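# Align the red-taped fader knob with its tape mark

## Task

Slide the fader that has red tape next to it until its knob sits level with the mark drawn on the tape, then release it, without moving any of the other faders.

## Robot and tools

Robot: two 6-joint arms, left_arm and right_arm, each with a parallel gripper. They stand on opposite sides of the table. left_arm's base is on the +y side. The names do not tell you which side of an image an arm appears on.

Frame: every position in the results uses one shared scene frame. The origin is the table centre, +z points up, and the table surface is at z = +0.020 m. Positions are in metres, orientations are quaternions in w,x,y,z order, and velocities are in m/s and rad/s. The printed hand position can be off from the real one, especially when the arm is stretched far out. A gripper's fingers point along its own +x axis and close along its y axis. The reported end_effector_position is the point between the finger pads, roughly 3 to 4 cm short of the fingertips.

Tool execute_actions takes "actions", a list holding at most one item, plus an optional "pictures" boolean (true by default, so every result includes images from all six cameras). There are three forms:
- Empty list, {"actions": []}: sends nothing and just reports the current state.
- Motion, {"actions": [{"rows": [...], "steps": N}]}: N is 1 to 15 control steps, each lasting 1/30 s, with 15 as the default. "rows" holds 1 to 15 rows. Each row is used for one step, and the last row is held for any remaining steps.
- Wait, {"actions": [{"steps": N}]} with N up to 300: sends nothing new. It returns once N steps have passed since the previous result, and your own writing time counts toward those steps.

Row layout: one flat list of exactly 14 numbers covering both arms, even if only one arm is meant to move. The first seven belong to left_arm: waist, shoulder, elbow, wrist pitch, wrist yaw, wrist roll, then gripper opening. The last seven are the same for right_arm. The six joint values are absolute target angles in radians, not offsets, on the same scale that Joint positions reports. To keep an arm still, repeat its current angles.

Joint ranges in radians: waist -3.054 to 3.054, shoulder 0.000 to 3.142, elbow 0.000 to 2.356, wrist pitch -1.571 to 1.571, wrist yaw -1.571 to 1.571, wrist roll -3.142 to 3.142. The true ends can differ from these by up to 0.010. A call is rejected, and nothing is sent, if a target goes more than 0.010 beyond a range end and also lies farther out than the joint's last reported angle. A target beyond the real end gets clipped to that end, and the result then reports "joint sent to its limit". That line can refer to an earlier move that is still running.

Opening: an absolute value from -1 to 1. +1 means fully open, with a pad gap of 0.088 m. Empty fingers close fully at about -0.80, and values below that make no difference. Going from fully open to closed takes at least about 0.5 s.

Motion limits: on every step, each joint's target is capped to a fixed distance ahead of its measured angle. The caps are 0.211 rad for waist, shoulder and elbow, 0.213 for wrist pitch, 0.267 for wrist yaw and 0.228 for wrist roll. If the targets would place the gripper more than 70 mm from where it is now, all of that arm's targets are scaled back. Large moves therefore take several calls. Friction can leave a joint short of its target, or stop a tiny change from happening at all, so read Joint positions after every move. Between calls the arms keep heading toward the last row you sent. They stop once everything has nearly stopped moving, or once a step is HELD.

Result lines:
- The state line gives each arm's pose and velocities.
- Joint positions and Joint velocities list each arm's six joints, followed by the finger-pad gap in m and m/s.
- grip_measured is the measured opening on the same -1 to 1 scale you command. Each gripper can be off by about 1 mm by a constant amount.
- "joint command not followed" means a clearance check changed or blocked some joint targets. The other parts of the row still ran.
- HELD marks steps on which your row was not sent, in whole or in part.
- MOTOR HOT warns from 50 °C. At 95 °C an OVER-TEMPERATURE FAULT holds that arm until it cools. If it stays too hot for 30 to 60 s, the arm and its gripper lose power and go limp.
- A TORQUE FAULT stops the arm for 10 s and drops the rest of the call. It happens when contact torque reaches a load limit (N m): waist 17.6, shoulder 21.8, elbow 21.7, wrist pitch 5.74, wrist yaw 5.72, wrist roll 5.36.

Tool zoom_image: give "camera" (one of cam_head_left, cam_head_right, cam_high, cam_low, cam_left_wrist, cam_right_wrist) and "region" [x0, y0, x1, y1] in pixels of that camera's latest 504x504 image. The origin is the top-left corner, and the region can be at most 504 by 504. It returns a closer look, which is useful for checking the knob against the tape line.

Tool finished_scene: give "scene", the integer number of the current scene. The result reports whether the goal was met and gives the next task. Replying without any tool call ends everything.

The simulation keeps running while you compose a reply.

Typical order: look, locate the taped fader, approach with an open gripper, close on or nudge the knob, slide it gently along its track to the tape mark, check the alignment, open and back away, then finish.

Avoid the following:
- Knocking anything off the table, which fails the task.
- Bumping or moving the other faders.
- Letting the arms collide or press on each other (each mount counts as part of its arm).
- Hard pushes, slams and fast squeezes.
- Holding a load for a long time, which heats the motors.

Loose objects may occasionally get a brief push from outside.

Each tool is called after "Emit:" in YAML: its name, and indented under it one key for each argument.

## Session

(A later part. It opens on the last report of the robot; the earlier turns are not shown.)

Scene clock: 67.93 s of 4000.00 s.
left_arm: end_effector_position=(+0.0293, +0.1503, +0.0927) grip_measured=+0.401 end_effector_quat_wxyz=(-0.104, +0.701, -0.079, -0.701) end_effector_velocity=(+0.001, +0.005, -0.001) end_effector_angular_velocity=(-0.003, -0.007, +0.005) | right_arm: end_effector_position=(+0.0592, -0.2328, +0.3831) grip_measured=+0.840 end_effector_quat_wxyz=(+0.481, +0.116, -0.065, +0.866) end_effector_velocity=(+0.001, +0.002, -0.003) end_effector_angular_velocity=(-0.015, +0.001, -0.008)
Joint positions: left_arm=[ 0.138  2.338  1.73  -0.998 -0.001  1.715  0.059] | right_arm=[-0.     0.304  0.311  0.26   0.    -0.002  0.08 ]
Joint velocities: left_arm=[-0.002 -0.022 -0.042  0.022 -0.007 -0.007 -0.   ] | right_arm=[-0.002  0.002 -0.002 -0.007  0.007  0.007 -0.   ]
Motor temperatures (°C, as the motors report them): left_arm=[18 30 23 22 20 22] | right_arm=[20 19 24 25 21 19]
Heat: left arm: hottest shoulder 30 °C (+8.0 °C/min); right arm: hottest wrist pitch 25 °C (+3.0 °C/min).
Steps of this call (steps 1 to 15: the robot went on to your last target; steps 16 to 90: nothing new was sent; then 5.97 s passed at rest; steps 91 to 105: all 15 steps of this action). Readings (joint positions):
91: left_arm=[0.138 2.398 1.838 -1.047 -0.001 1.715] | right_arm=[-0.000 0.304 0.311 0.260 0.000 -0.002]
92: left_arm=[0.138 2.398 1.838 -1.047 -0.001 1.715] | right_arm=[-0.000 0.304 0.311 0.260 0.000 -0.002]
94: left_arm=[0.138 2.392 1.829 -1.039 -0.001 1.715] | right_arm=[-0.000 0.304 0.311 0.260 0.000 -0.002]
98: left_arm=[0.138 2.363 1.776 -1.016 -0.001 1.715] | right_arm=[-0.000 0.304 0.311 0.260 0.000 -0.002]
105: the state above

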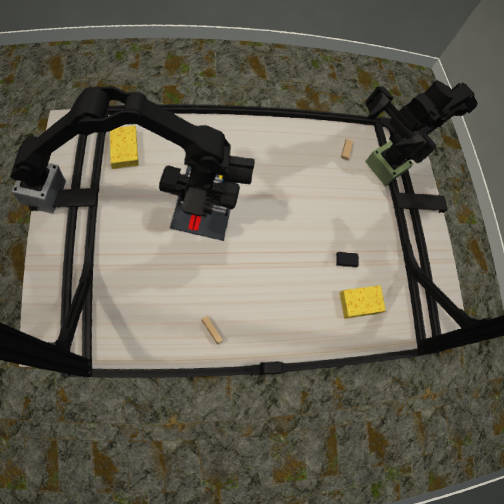

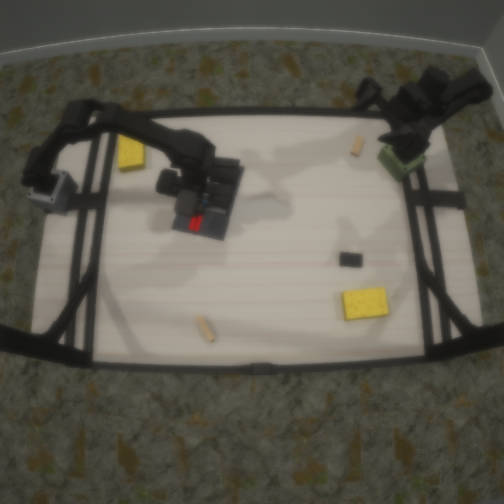

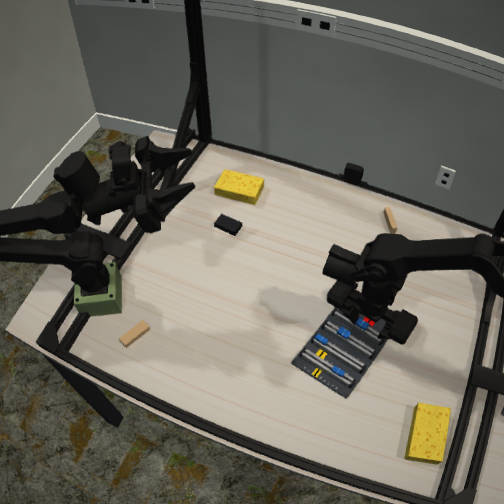

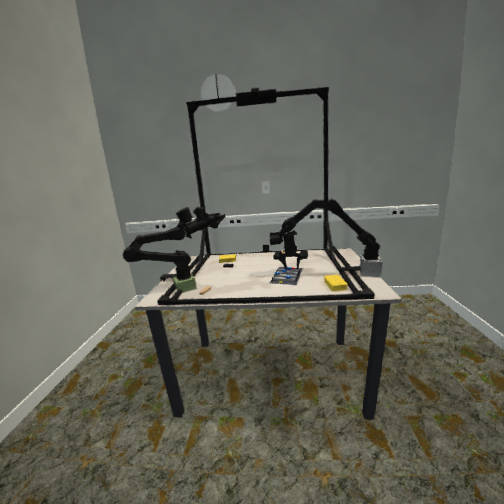

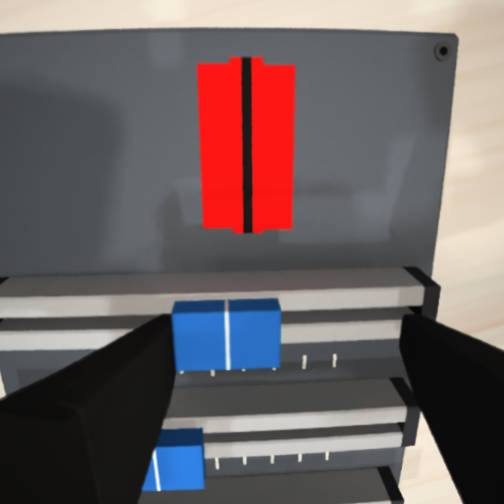

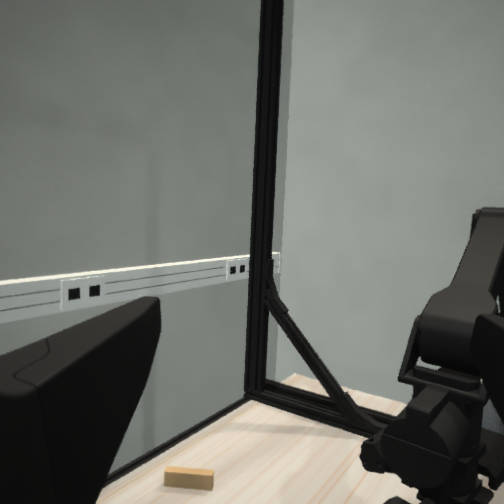

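Emit:
execute_actions:
  actions:
    - {"rows":[[0.14,2.325,1.725,-0.996,0,1.71,0.19,0,0.3,0.3,0.258,0,0,0.84]]}

Scene clock: 71.63 s of 4000.00 s.
left_arm: end_effector_position=(+0.0293, +0.1505, +0.0928) grip_measured=+0.192 end_effector_quat_wxyz=(-0.103, +0.701, -0.080, -0.701) end_effector_velocity=(+0.002, +0.002, +0.001) end_effector_angular_velocity=(+0.005, -0.023, +0.004) | right_arm: end_effector_position=(+0.0591, -0.2328, +0.3829) grip_measured=+0.840 end_effector_quat_wxyz=(+0.481, +0.116, -0.065, +0.866) end_effector_velocity=(-0.002, +0.000, -0.005) end_effector_angular_velocity=(-0.006, -0.031, +0.004)
Joint positions: left_arm=[ 0.138  2.336  1.726 -0.994 -0.001  1.715  0.048] | right_arm=[-0.     0.304  0.311  0.26   0.    -0.002  0.08 ]
Joint velocities: left_arm=[-0.002 -0.002 -0.002 -0.007 -0.022 -0.007 -0.001] | right_arm=[ 0.002 -0.002 -0.002 -0.022 -0.007 -0.022 -0.   ]
Motor temperatures (°C, as the motors report them): left_arm=[18 31 23 22 20 22] | right_arm=[20 19 24 25 21 19]
Heat: left arm: hottest shoulder 31 °C (+9.1 °C/min); right arm: hottest wrist pitch 25 °C (+3.0 °C/min).
Steps of this call (steps 1 to 15: the robot went on to your last target; steps 16 to 90: nothing new was sent; then 0.20 s passed at rest; steps 91 to 105: all 15 steps of this action). Readings (joint positions):
91: left_arm=[0.138 2.336 1.726 -0.996 -0.001 1.715] | right_arm=[-0.000 0.304 0.311 0.260 0.000 -0.002]
92: left_arm=[0.138 2.336 1.726 -0.995 -0.001 1.715] | right_arm=[-0.000 0.304 0.311 0.260 0.000 -0.002]
94: left_arm=[0.138 2.336 1.726 -0.995 -0.001 1.715] | right_arm=[-0.000 0.304 0.311 0.260 0.000 -0.002]
98: left_arm=[0.138 2.336 1.726 -0.994 -0.001 1.715] | right_arm=[-0.000 0.304 0.311 0.260 0.000 -0.002]
105: the state above

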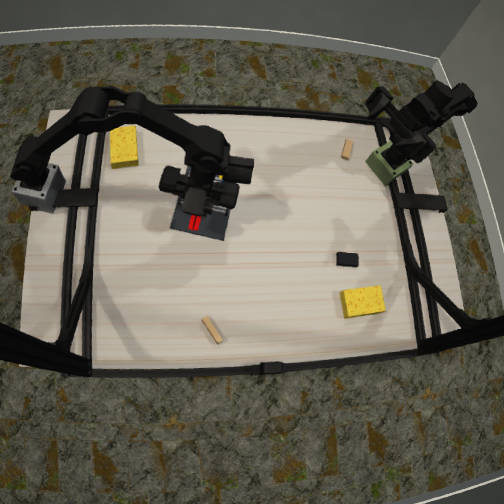

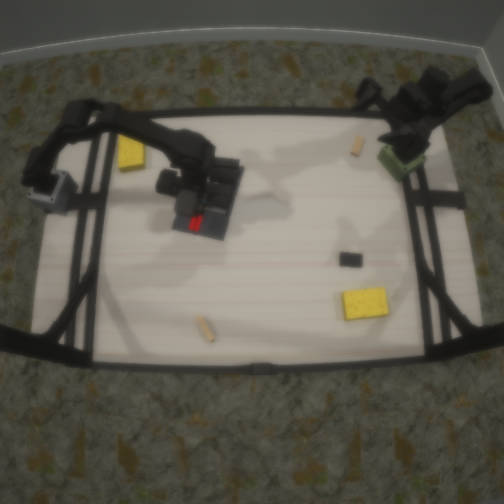

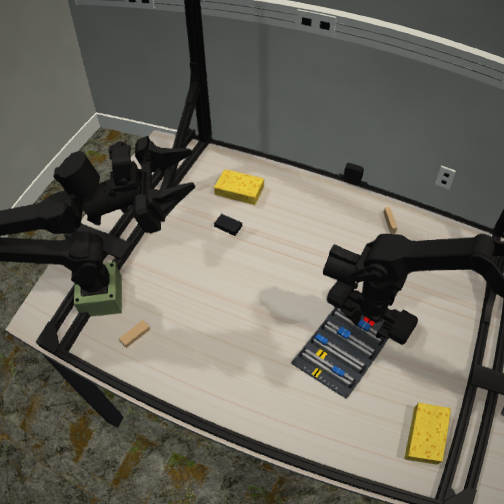

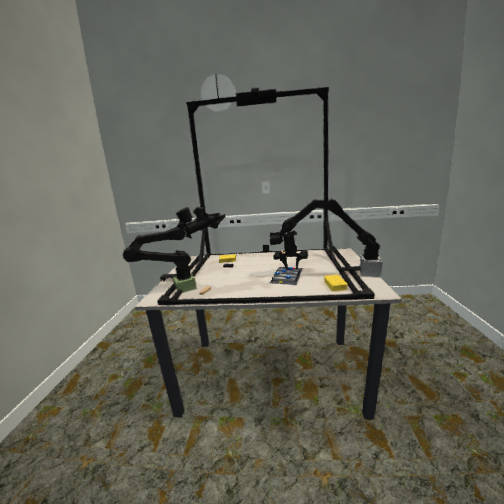

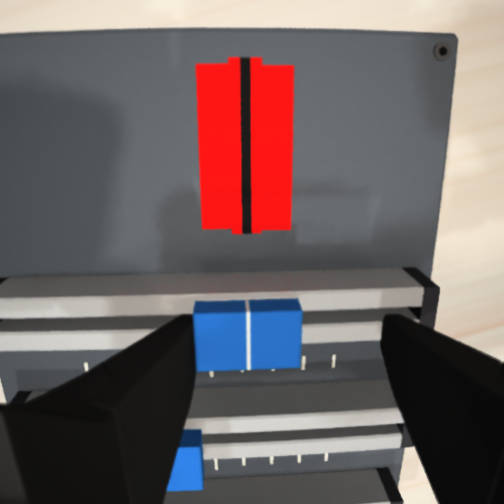

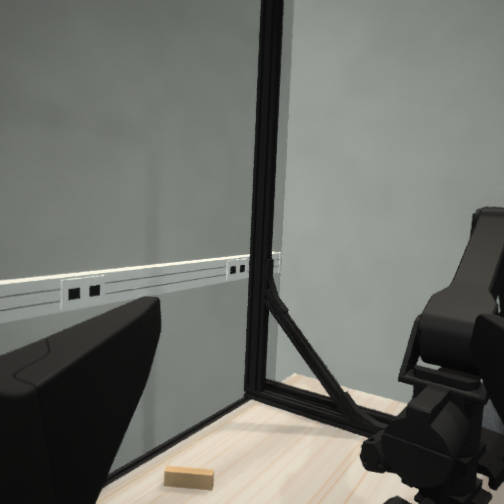

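Emit:
execute_actions:
  actions:
    - {"rows":[[0.14,2.325,1.725,-0.996,0,1.71,0.5,0,0.3,0.3,0.258,0,0,0.84],[0.14,2.325,1.725,-0.996,0,1.71,0.5,0,0.3,0.3,0.258,0,0,0.84],[0.14,2.325,1.725,-0.996,0,1.71,0.5,0,0.3,0.3,0.258,0,0,0.84],[0.14,2.325,1.725,-0.996,0,1.71,0.5,0,0.3,0.3,0.258,0,0,0.84],[0.14,2.23,1.725,-1.055,0,1.71,0.5,0,0.3,0.3,0.258,0,0,0.84]]}

Scene clock: 79.97 s of 4000.00 s.
left_arm: end_effector_position=(+0.0299, +0.1540, +0.1315) grip_measured=+0.498 end_effector_quat_wxyz=(-0.090, +0.702, -0.092, -0.701) end_effector_velocity=(+0.001, +0.012, +0.000) end_effector_angular_velocity=(+0.050, -0.013, +0.005) | right_arm: end_effector_position=(+0.0592, -0.2328, +0.3828) grip_measured=+0.840 end_effector_quat_wxyz=(+0.481, +0.116, -0.065, +0.866) end_effector_velocity=(-0.002, -0.002, -0.001) end_effector_angular_velocity=(+0.012, -0.024, +0.013)
Joint positions: left_arm=[ 0.139  2.24   1.724 -1.051 -0.001  1.714  0.063] | right_arm=[-0.     0.303  0.311  0.26   0.    -0.002  0.08 ]
Joint velocities: left_arm=[-0.002 -0.002 -0.002 -0.051 -0.007 -0.007  0.001] | right_arm=[-0.002 -0.007 -0.002 -0.007 -0.022 -0.022  0.   ]
Motor temperatures (°C, as the motors report them): left_arm=[18 33 22 21 20 22] | right_arm=[20 19 24 26 21 19]
Heat: left arm: hottest shoulder 33 °C (+10.0 °C/min); right arm: hottest wrist pitch 26 °C (+3.0 °C/min).
Steps of this call (steps 1 to 15: the robot went on to your last target; steps 16 to 90: nothing new was sent; then 4.83 s passed at rest; steps 91 to 105: all 15 steps of this action). Readings (joint positions):
91: left_arm=[0.139 2.335 1.726 -0.994 -0.001 1.715] | right_arm=[-0.000 0.303 0.311 0.260 0.000 -0.002]
92: left_arm=[0.139 2.335 1.726 -0.994 -0.001 1.715] | right_arm=[-0.000 0.303 0.311 0.260 0.000 -0.002]
94: left_arm=[0.139 2.335 1.726 -0.997 -0.001 1.714] | right_arm=[-0.000 0.303 0.311 0.260 0.000 -0.002]
98: left_arm=[0.139 2.292 1.724 -1.040 -0.001 1.714] | right_arm=[-0.000 0.303 0.311 0.260 0.000 -0.002]
105: the state above

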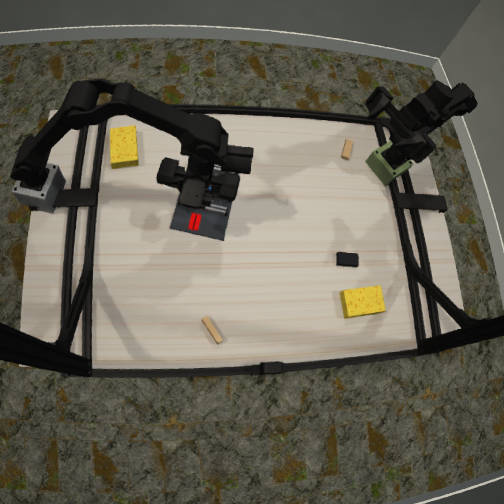

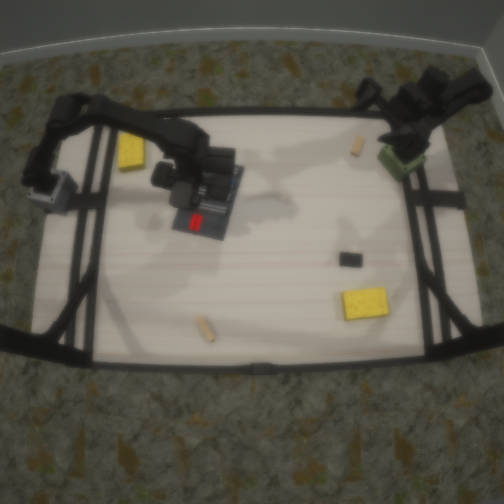

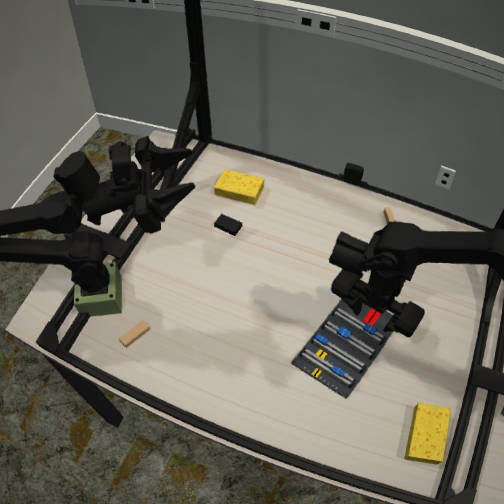

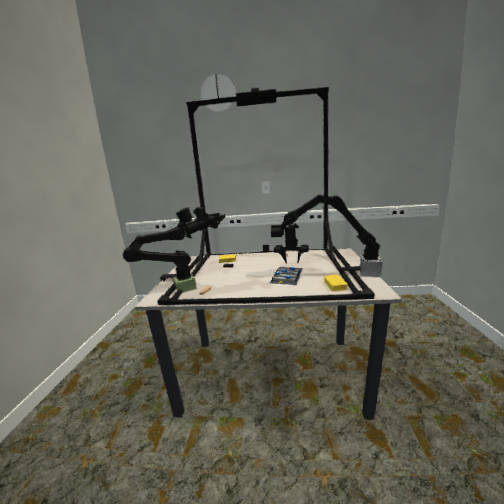

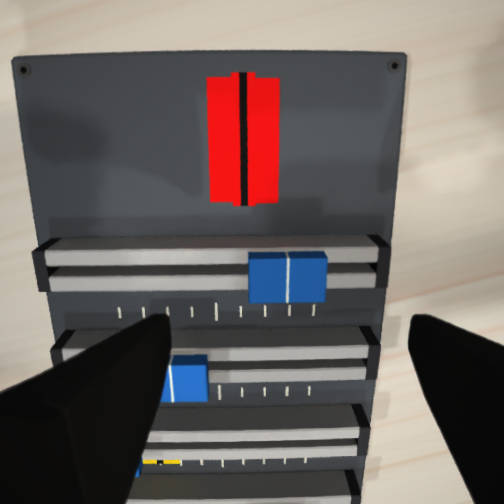

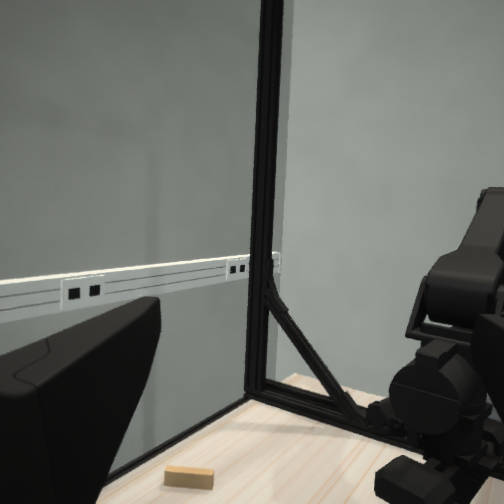

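Emit:
execute_actions:
  actions:
    - {"rows":[[0.137,2.33,1.79,-0.978,0,1.71,1,0,0.3,0.3,0.258,0,0,0.84]],"steps":12}
  pictures: false

Emit:
execute_actions:
  actions:
    - {"rows":[[0.137,2.384,1.79,-0.978,0,1.71,1,0,0.3,0.3,0.258,0,0,0.84]]}
  pictures: false

Emit:
execute_actions:
  actions:
    - {"rows":[[0.137,2.384,1.79,-0.978,0,1.71,0.35,0,0.3,0.3,0.258,0,0,0.84]]}

Scene clock: 88.27 s of 4000.00 s.
left_arm: end_effector_position=(+0.0272, +0.1313, +0.1130) grip_measured=+0.984 end_effector_quat_wxyz=(-0.074, +0.702, -0.108, -0.700) end_effector_velocity=(-0.004, -0.012, +0.006) end_effector_angular_velocity=(-0.045, +0.012, -0.010) | right_arm: end_effector_position=(+0.0591, -0.2327, +0.3825) grip_measured=+0.840 end_effector_quat_wxyz=(+0.481, +0.116, -0.065, +0.867) end_effector_velocity=(-0.001, +0.002, -0.006) end_effector_angular_velocity=(-0.020, -0.019, -0.007)
Joint positions: left_arm=[ 0.139  2.315  1.773 -0.982 -0.001  1.714  0.087] | right_arm=[-0.     0.303  0.31   0.259  0.    -0.002  0.08 ]
Joint velocities: left_arm=[-0.002  0.002  0.027  0.022  0.007  0.007  0.004] | right_arm=[ 0.002  0.002 -0.002 -0.022  0.007 -0.007 -0.   ]
Motor temperatures (°C, as the motors report them): left_arm=[18 34 23 21 20 22] | right_arm=[20 19 24 26 21 19]
Heat: left arm: hottest shoulder 34 °C (+11.1 °C/min); right arm: hottest wrist pitch 26 °C (+2.0 °C/min).
Steps of this call (steps 1 to 15: the robot went on to your last target; steps 16 to 90: nothing new was sent; then 4.90 s passed at rest; steps 91 to 102: all 12 steps of this action). Readings (joint positions):
91: left_arm=[0.139 2.245 1.728 -1.052 -0.001 1.714] | right_arm=[-0.000 0.303 0.310 0.259 0.000 -0.002]
92: left_arm=[0.139 2.256 1.740 -1.033 -0.001 1.714] | right_arm=[-0.000 0.303 0.310 0.259 0.000 -0.002]
94: left_arm=[0.139 2.282 1.764 -0.994 -0.001 1.714] | right_arm=[-0.000 0.303 0.310 0.259 0.000 -0.002]
98: left_arm=[0.139 2.309 1.771 -0.986 -0.001 1.714] | right_arm=[-0.000 0.303 0.310 0.259 0.000 -0.002]
102: the state above

Scene clock: 88.77 s of 4000.00 s.
left_arm: end_effector_position=(+0.0275, +0.1333, +0.0933) grip_measured=+0.992 end_effector_quat_wxyz=(-0.088, +0.702, -0.094, -0.701) end_effector_velocity=(+0.000, +0.002, +0.000) end_effector_angular_velocity=(+0.006, -0.008, +0.005) | right_arm: end_effector_position=(+0.0591, -0.2327, +0.3825) grip_measured=+0.840 end_effector_quat_wxyz=(+0.481, +0.116, -0.065, +0.867) end_effector_velocity=(+0.002, -0.000, +0.003) end_effector_angular_velocity=(+0.021, -0.010, -0.015)
Joint positions: left_arm=[ 0.139  2.366  1.783 -0.978 -0.001  1.714  0.088] | right_arm=[-0.     0.303  0.31   0.259  0.    -0.002  0.08 ]
Joint velocities: left_arm=[-0.002 -0.002 -0.002 -0.007 -0.007 -0.007  0.   ] | right_arm=[-0.002 -0.002  0.002  0.007  0.007 -0.022 -0.   ]
Motor temperatures (°C, as the motors report them): left_arm=[18 34 23 21 20 22] | right_arm=[20 19 24 26 21 19]
Heat: left arm: hottest shoulder 34 °C (+11.2 °C/min); right arm: hottest wrist pitch 26 °C (+2.0 °C/min).
Steps of this call (steps 1 to 15: all 15 steps of this action). Readings (joint positions):
1: left_arm=[0.139 2.319 1.775 -0.981 -0.001 1.714] | right_arm=[-0.000 0.303 0.310 0.259 0.000 -0.002]
2: left_arm=[0.139 2.326 1.779 -0.980 -0.001 1.714] | right_arm=[-0.000 0.303 0.310 0.259 0.000 -0.002]
4: left_arm=[0.139 2.340 1.783 -0.977 -0.001 1.714] | right_arm=[-0.000 0.303 0.310 0.259 0.000 -0.002]
8: left_arm=[0.139 2.366 1.783 -0.978 -0.001 1.714] | right_arm=[-0.000 0.303 0.310 0.259 0.000 -0.002]
15: the state above

Scene clock: 89.27 s of 4000.00 s.
left_arm: end_effector_position=(+0.0275, +0.1333, +0.0933) grip_measured=+0.354 end_effector_quat_wxyz=(-0.088, +0.702, -0.094, -0.701) end_effector_velocity=(+0.005, +0.002, +0.000) end_effector_angular_velocity=(+0.003, -0.037, -0.009) | right_arm: end_effector_position=(+0.0591, -0.2327, +0.3824) grip_measured=+0.840 end_effector_quat_wxyz=(+0.481, +0.115, -0.065, +0.867) end_effector_velocity=(-0.001, -0.000, -0.004) end_effector_angular_velocity=(-0.002, -0.029, -0.001)
Joint positions: left_arm=[ 0.139  2.366  1.783 -0.978 -0.001  1.714  0.056] | right_arm=[-0.     0.303  0.31   0.259  0.    -0.002  0.08 ]
Joint velocities: left_arm=[-0.002 -0.002 -0.002 -0.007 -0.037  0.007 -0.002] | right_arm=[-0.002 -0.007 -0.002 -0.022 -0.007 -0.022 -0.   ]
Motor temperatures (°C, as the motors report them): left_arm=[18 34 23 21 20 22] | right_arm=[20 19 24 26 21 19]
Heat: left arm: hottest shoulder 34 °C (+11.1 °C/min); right arm: hottest wrist pitch 26 °C (+2.0 °C/min).
Steps of this call (steps 1 to 15: all 15 steps of this action). Readings (joint positions):
1: left_arm=[0.139 2.366 1.783 -0.978 -0.001 1.714] | right_arm=[-0.000 0.303 0.310 0.259 0.000 -0.002]
2: left_arm=[0.139 2.366 1.783 -0.978 -0.001 1.714] | right_arm=[-0.000 0.303 0.310 0.259 0.000 -0.002]
4: left_arm=[0.139 2.366 1.783 -0.979 -0.001 1.714] | right_arm=[-0.000 0.303 0.310 0.259 0.000 -0.002]
8: left_arm=[0.139 2.366 1.783 -0.978 -0.001 1.714] | right_arm=[-0.000 0.303 0.310 0.259 0.000 -0.002]
15: the state above

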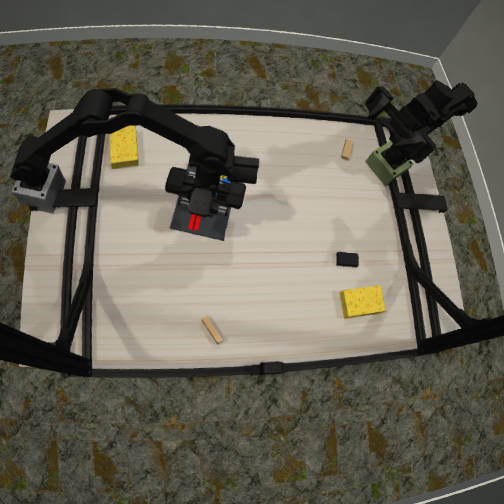

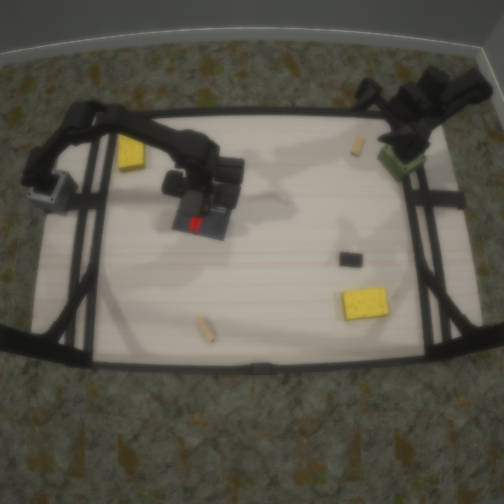

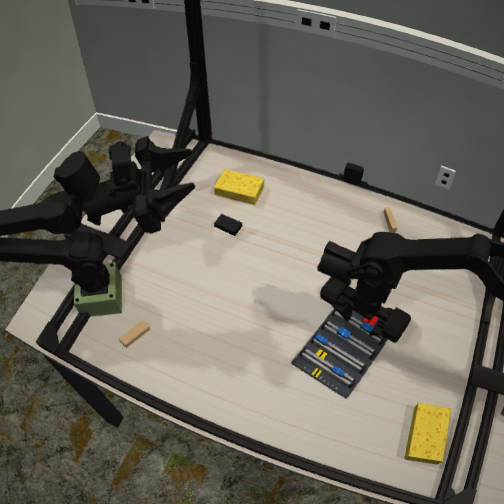

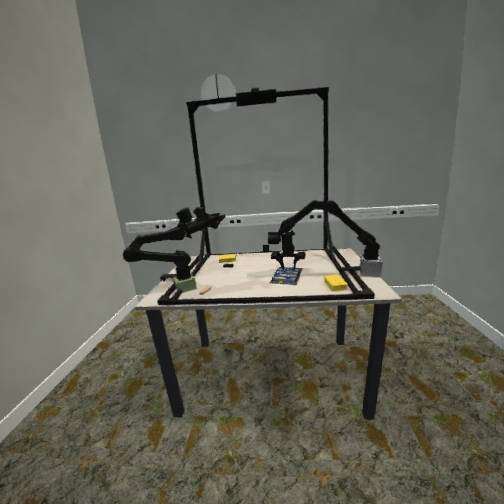

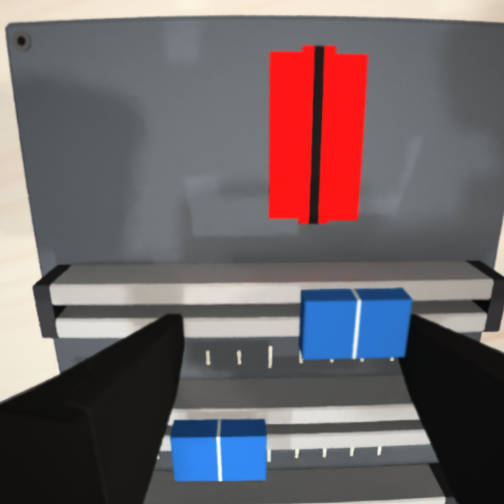

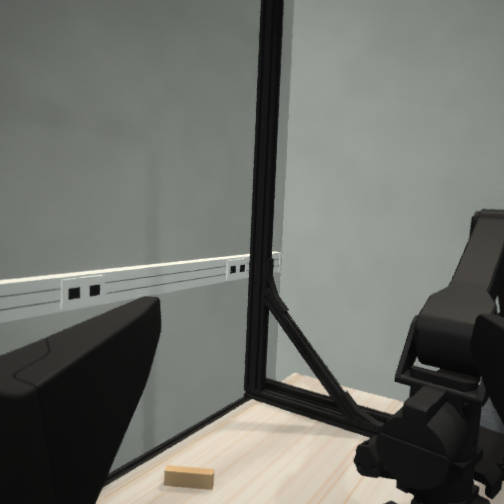

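Emit:
execute_actions:
  actions:
    - {"rows":[[0.137,2.384,1.79,-0.978,0,1.71,0,0,0.3,0.3,0.258,0,0,0.84]]}
  pictures: false

Emit:
execute_actions:
  actions:
    - {"rows":[[0.137,2.37,1.79,-0.978,0,1.71,1,0,0.3,0.3,0.258,0,0,0.84]],"steps":10}

Emit:
execute_actions:
  actions:
    - {"rows":[[0.137,2.29,1.78,-0.99,0,1.71,1,0,0.3,0.3,0.258,0,0,0.84]],"steps":8}
  pictures: false

Emit:
execute_actions:
  actions:
    - {"rows":[[0.137,2.24,1.725,-1.047,0,1.71,1,0,0.3,0.3,0.258,0,0,0.84]]}

Scene clock: 96.77 s of 4000.00 s.
left_arm: end_effector_position=(+0.0275, +0.1333, +0.0930) grip_measured=+0.002 end_effector_quat_wxyz=(-0.088, +0.702, -0.094, -0.701) end_effector_velocity=(+0.005, +0.003, -0.001) end_effector_angular_velocity=(+0.010, -0.023, +0.025) | right_arm: end_effector_position=(+0.0591, -0.2327, +0.3823) grip_measured=+0.840 end_effector_quat_wxyz=(+0.481, +0.115, -0.065, +0.867) end_effector_velocity=(-0.001, -0.001, -0.001) end_effector_angular_velocity=(+0.003, -0.009, +0.008)
Joint positions: left_arm=[ 0.139  2.367  1.783 -0.978 -0.001  1.714  0.039] | right_arm=[-0.     0.303  0.309  0.259  0.    -0.002  0.08 ]
Joint velocities: left_arm=[ 0.002 -0.002 -0.007 -0.007 -0.022 -0.022 -0.001] | right_arm=[ 0.002 -0.007 -0.002 -0.007 -0.007 -0.007  0.   ]
Motor temperatures (°C, as the motors report them): left_arm=[18 34 23 21 20 22] | right_arm=[20 19 24 26 21 19]
Heat: left arm: hottest shoulder 34 °C (+10.2 °C/min); right arm: hottest wrist pitch 26 °C (+2.0 °C/min).
Steps of this call (steps 1 to 15: the robot went on to your last target; steps 16 to 90: nothing new was sent; then 4.00 s passed at rest; steps 91 to 105: all 15 steps of this action). Readings (joint positions):
91: left_arm=[0.139 2.367 1.783 -0.978 -0.001 1.714] | right_arm=[-0.000 0.303 0.310 0.259 0.000 -0.002]
92: left_arm=[0.139 2.367 1.783 -0.978 -0.001 1.714] | right_arm=[-0.000 0.303 0.309 0.259 0.000 -0.002]
94: left_arm=[0.139 2.367 1.783 -0.978 -0.001 1.714] | right_arm=[-0.000 0.303 0.309 0.259 0.000 -0.002]
98: left_arm=[0.139 2.367 1.783 -0.978 -0.001 1.714] | right_arm=[-0.000 0.303 0.309 0.259 0.000 -0.002]
105: the state above

Scene clock: 97.10 s of 4000.00 s.
left_arm: end_effector_position=(+0.0276, +0.1336, +0.0930) grip_measured=+0.971 end_effector_quat_wxyz=(-0.088, +0.702, -0.093, -0.701) end_effector_velocity=(-0.005, -0.002, +0.002) end_effector_angular_velocity=(-0.010, +0.023, +0.005) | right_arm: end_effector_position=(+0.0591, -0.2327, +0.3823) grip_measured=+0.840 end_effector_quat_wxyz=(+0.481, +0.115, -0.065, +0.867) end_effector_velocity=(-0.000, -0.001, +0.001) end_effector_angular_velocity=(+0.003, +0.008, +0.007)
Joint positions: left_arm=[ 0.139  2.367  1.783 -0.98  -0.001  1.713  0.087] | right_arm=[-0.     0.303  0.309  0.259  0.    -0.002  0.08 ]
Joint velocities: left_arm=[-0.002 -0.002  0.002  0.007  0.022 -0.007  0.002] | right_arm=[-0.002 -0.002 -0.002  0.007 -0.007  0.007 -0.   ]
Motor temperatures (°C, as the motors report them): left_arm=[18 34 23 21 20 22] | right_arm=[20 19 24 26 21 19]
Heat: left arm: hottest shoulder 34 °C (+10.1 °C/min); right arm: hottest wrist pitch 26 °C (+2.0 °C/min).
Steps of this call (steps 1 to 10: all 10 steps of this action). Readings (joint positions):
1: left_arm=[0.139 2.367 1.783 -0.978 -0.001 1.714] | right_arm=[-0.000 0.303 0.309 0.259 0.000 -0.002]
2: left_arm=[0.139 2.367 1.783 -0.978 -0.001 1.714] | right_arm=[-0.000 0.303 0.309 0.259 0.000 -0.002]
4: left_arm=[0.139 2.367 1.783 -0.978 -0.001 1.714] | right_arm=[-0.000 0.303 0.309 0.259 0.000 -0.002]
8: left_arm=[0.139 2.367 1.783 -0.981 -0.001 1.713] | right_arm=[-0.000 0.303 0.309 0.259 0.000 -0.002]
10: the state above

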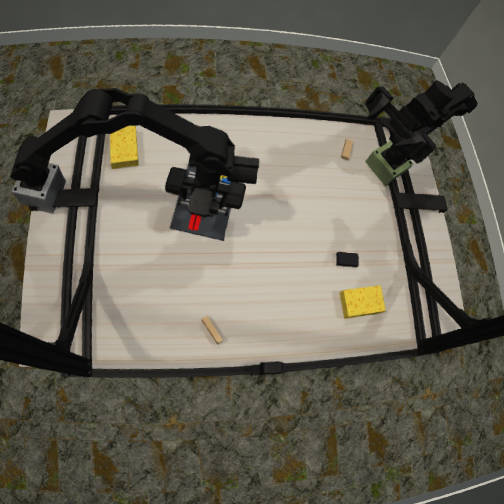

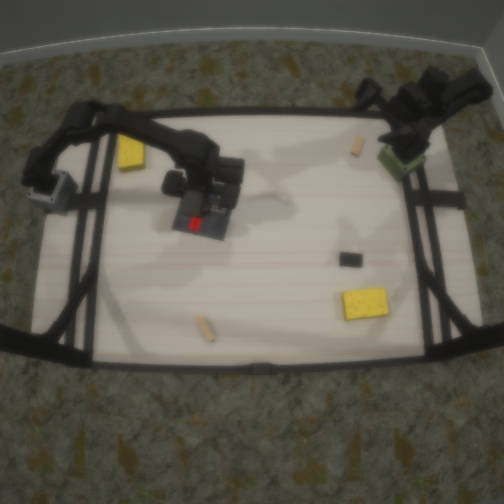

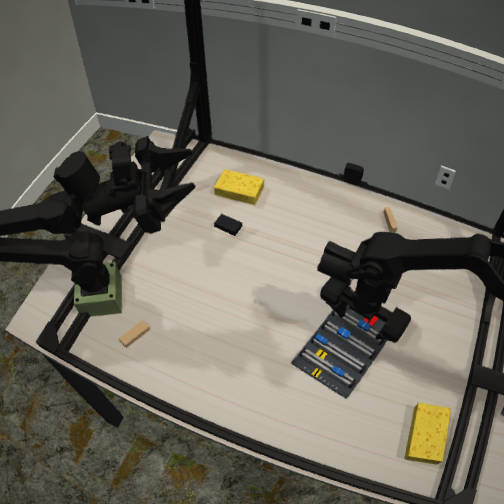

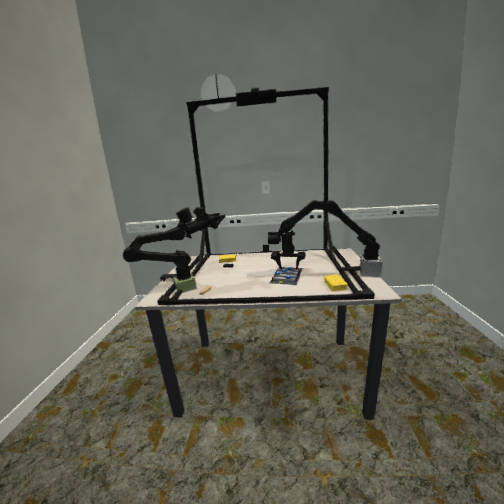

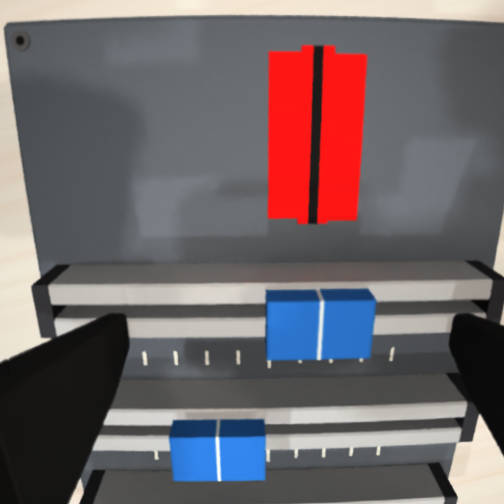

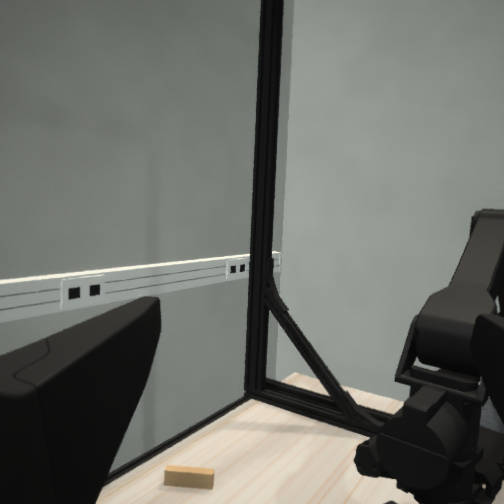

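Scene clock: 97.37 s of 4000.00 s.
left_arm: end_effector_position=(+0.0270, +0.1288, +0.1179) grip_measured=+0.990 end_effector_quat_wxyz=(-0.070, +0.702, -0.112, -0.700) end_effector_velocity=(+0.003, -0.008, +0.061) end_effector_angular_velocity=(-0.123, -0.022, +0.007) | right_arm: end_effector_position=(+0.0591, -0.2327, +0.3823) grip_measured=+0.840 end_effector_quat_wxyz=(+0.481, +0.115, -0.065, +0.867) end_effector_velocity=(+0.000, +0.003, -0.004) end_effector_angular_velocity=(-0.004, -0.025, -0.015)
Joint positions: left_arm=[ 0.139  2.309  1.783 -0.986 -0.001  1.713  0.088] | right_arm=[-0.     0.303  0.309  0.259  0.    -0.002  0.08 ]
Joint velocities: left_arm=[-0.002 -0.144 -0.002 -0.022 -0.037 -0.007  0.001] | right_arm=[-0.002  0.007 -0.002 -0.007  0.007 -0.022 -0.   ]
Motor temperatures (°C, as the motors report them): left_arm=[18 34 23 21 20 22] | right_arm=[20 19 24 26 21 19]
Heat: left arm: hottest shoulder 34 °C (+10.1 °C/min); right arm: hottest wrist pitch 26 °C (+2.0 °C/min).
Steps of this call (steps 1 to 8: all 8 steps of this action). Readings (joint positions):
1: left_arm=[0.139 2.363 1.783 -0.980 -0.001 1.713] | right_arm=[-0.000 0.303 0.309 0.259 0.000 -0.002]
2: left_arm=[0.139 2.357 1.783 -0.983 -0.001 1.713] | right_arm=[-0.000 0.303 0.309 0.259 0.000 -0.002]
4: left_arm=[0.139 2.342 1.783 -0.986 -0.001 1.713] | right_arm=[-0.000 0.303 0.309 0.259 0.000 -0.002]
8: the state above

Scene clock: 97.87 s of 4000.00 s.
left_arm: end_effector_position=(+0.0295, +0.1506, +0.1262) grip_measured=+0.992 end_effector_quat_wxyz=(-0.090, +0.702, -0.091, -0.701) end_effector_velocity=(+0.002, -0.000, +0.001) end_effector_angular_velocity=(-0.010, -0.021, +0.020) | right_arm: end_effector_position=(+0.0591, -0.2327, +0.3823) grip_measured=+0.840 end_effector_quat_wxyz=(+0.481, +0.115, -0.065, +0.867) end_effector_velocity=(+0.000, -0.001, +0.001) end_effector_angular_velocity=(+0.007, -0.006, +0.003)
Joint positions: left_arm=[ 0.139  2.261  1.737 -1.045 -0.001  1.713  0.088] | right_arm=[-0.     0.303  0.309  0.259  0.    -0.002  0.08 ]
Joint velocities: left_arm=[-0.002 -0.007 -0.007  0.007 -0.022 -0.022 -0.   ] | right_arm=[-0.002 -0.007  0.002 -0.007 -0.007 -0.007  0.   ]
Motor temperatures (°C, as the motors report them): left_arm=[18 34 23 21 20 22] | right_arm=[20 19 24 26 21 19]
Heat: left arm: hottest shoulder 34 °C (+9.1 °C/min); right arm: hottest wrist pitch 26 °C (+2.0 °C/min).
Steps of this call (steps 1 to 15: all 15 steps of this action). Readings (joint positions):
1: left_arm=[0.139 2.301 1.780 -0.989 -0.001 1.713] | right_arm=[-0.000 0.303 0.309 0.259 0.000 -0.002]
2: left_arm=[0.139 2.291 1.770 -1.006 -0.001 1.713] | right_arm=[-0.000 0.303 0.309 0.259 0.000 -0.002]
4: left_arm=[0.139 2.274 1.750 -1.034 -0.001 1.713] | right_arm=[-0.000 0.303 0.309 0.259 0.000 -0.002]
8: left_arm=[0.139 2.263 1.740 -1.041 -0.001 1.713] | right_arm=[-0.000 0.303 0.309 0.259 0.000 -0.002]
15: the state above

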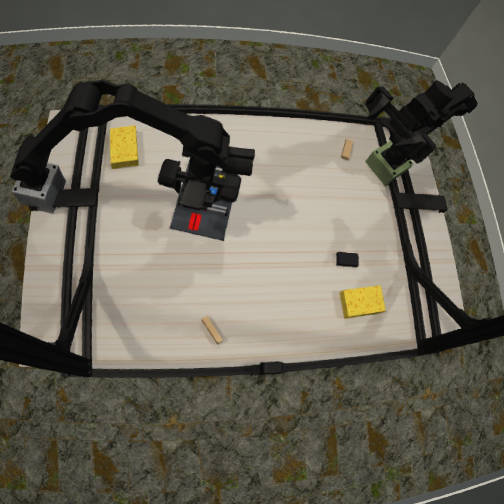

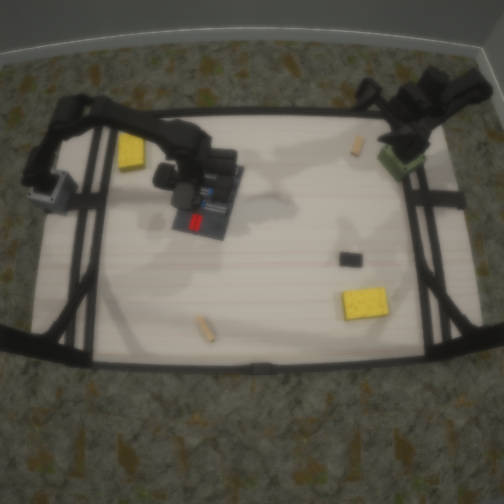

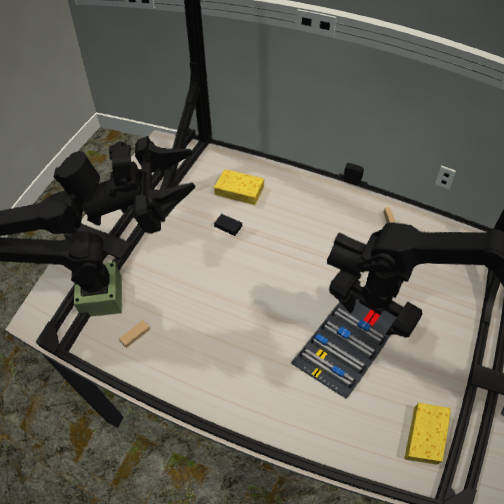

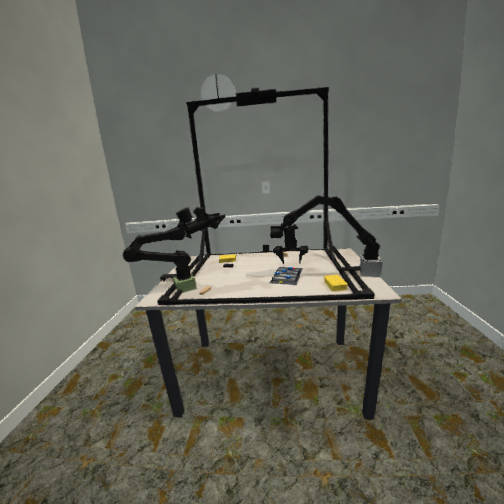

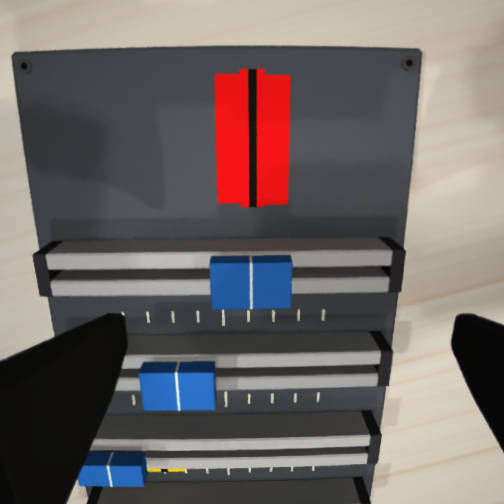

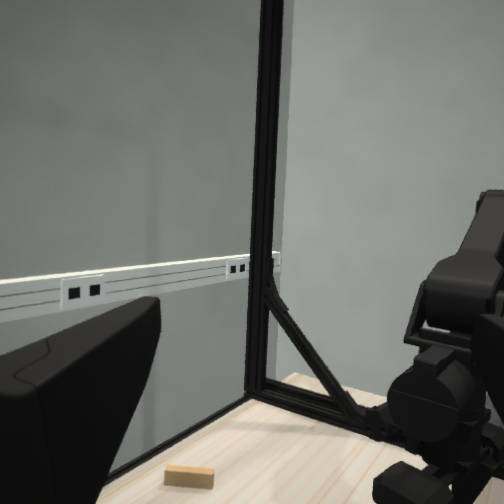

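Within a millimetre.

Emit:
finished_scene:
  scene: 1

The scene is finished: the task was done.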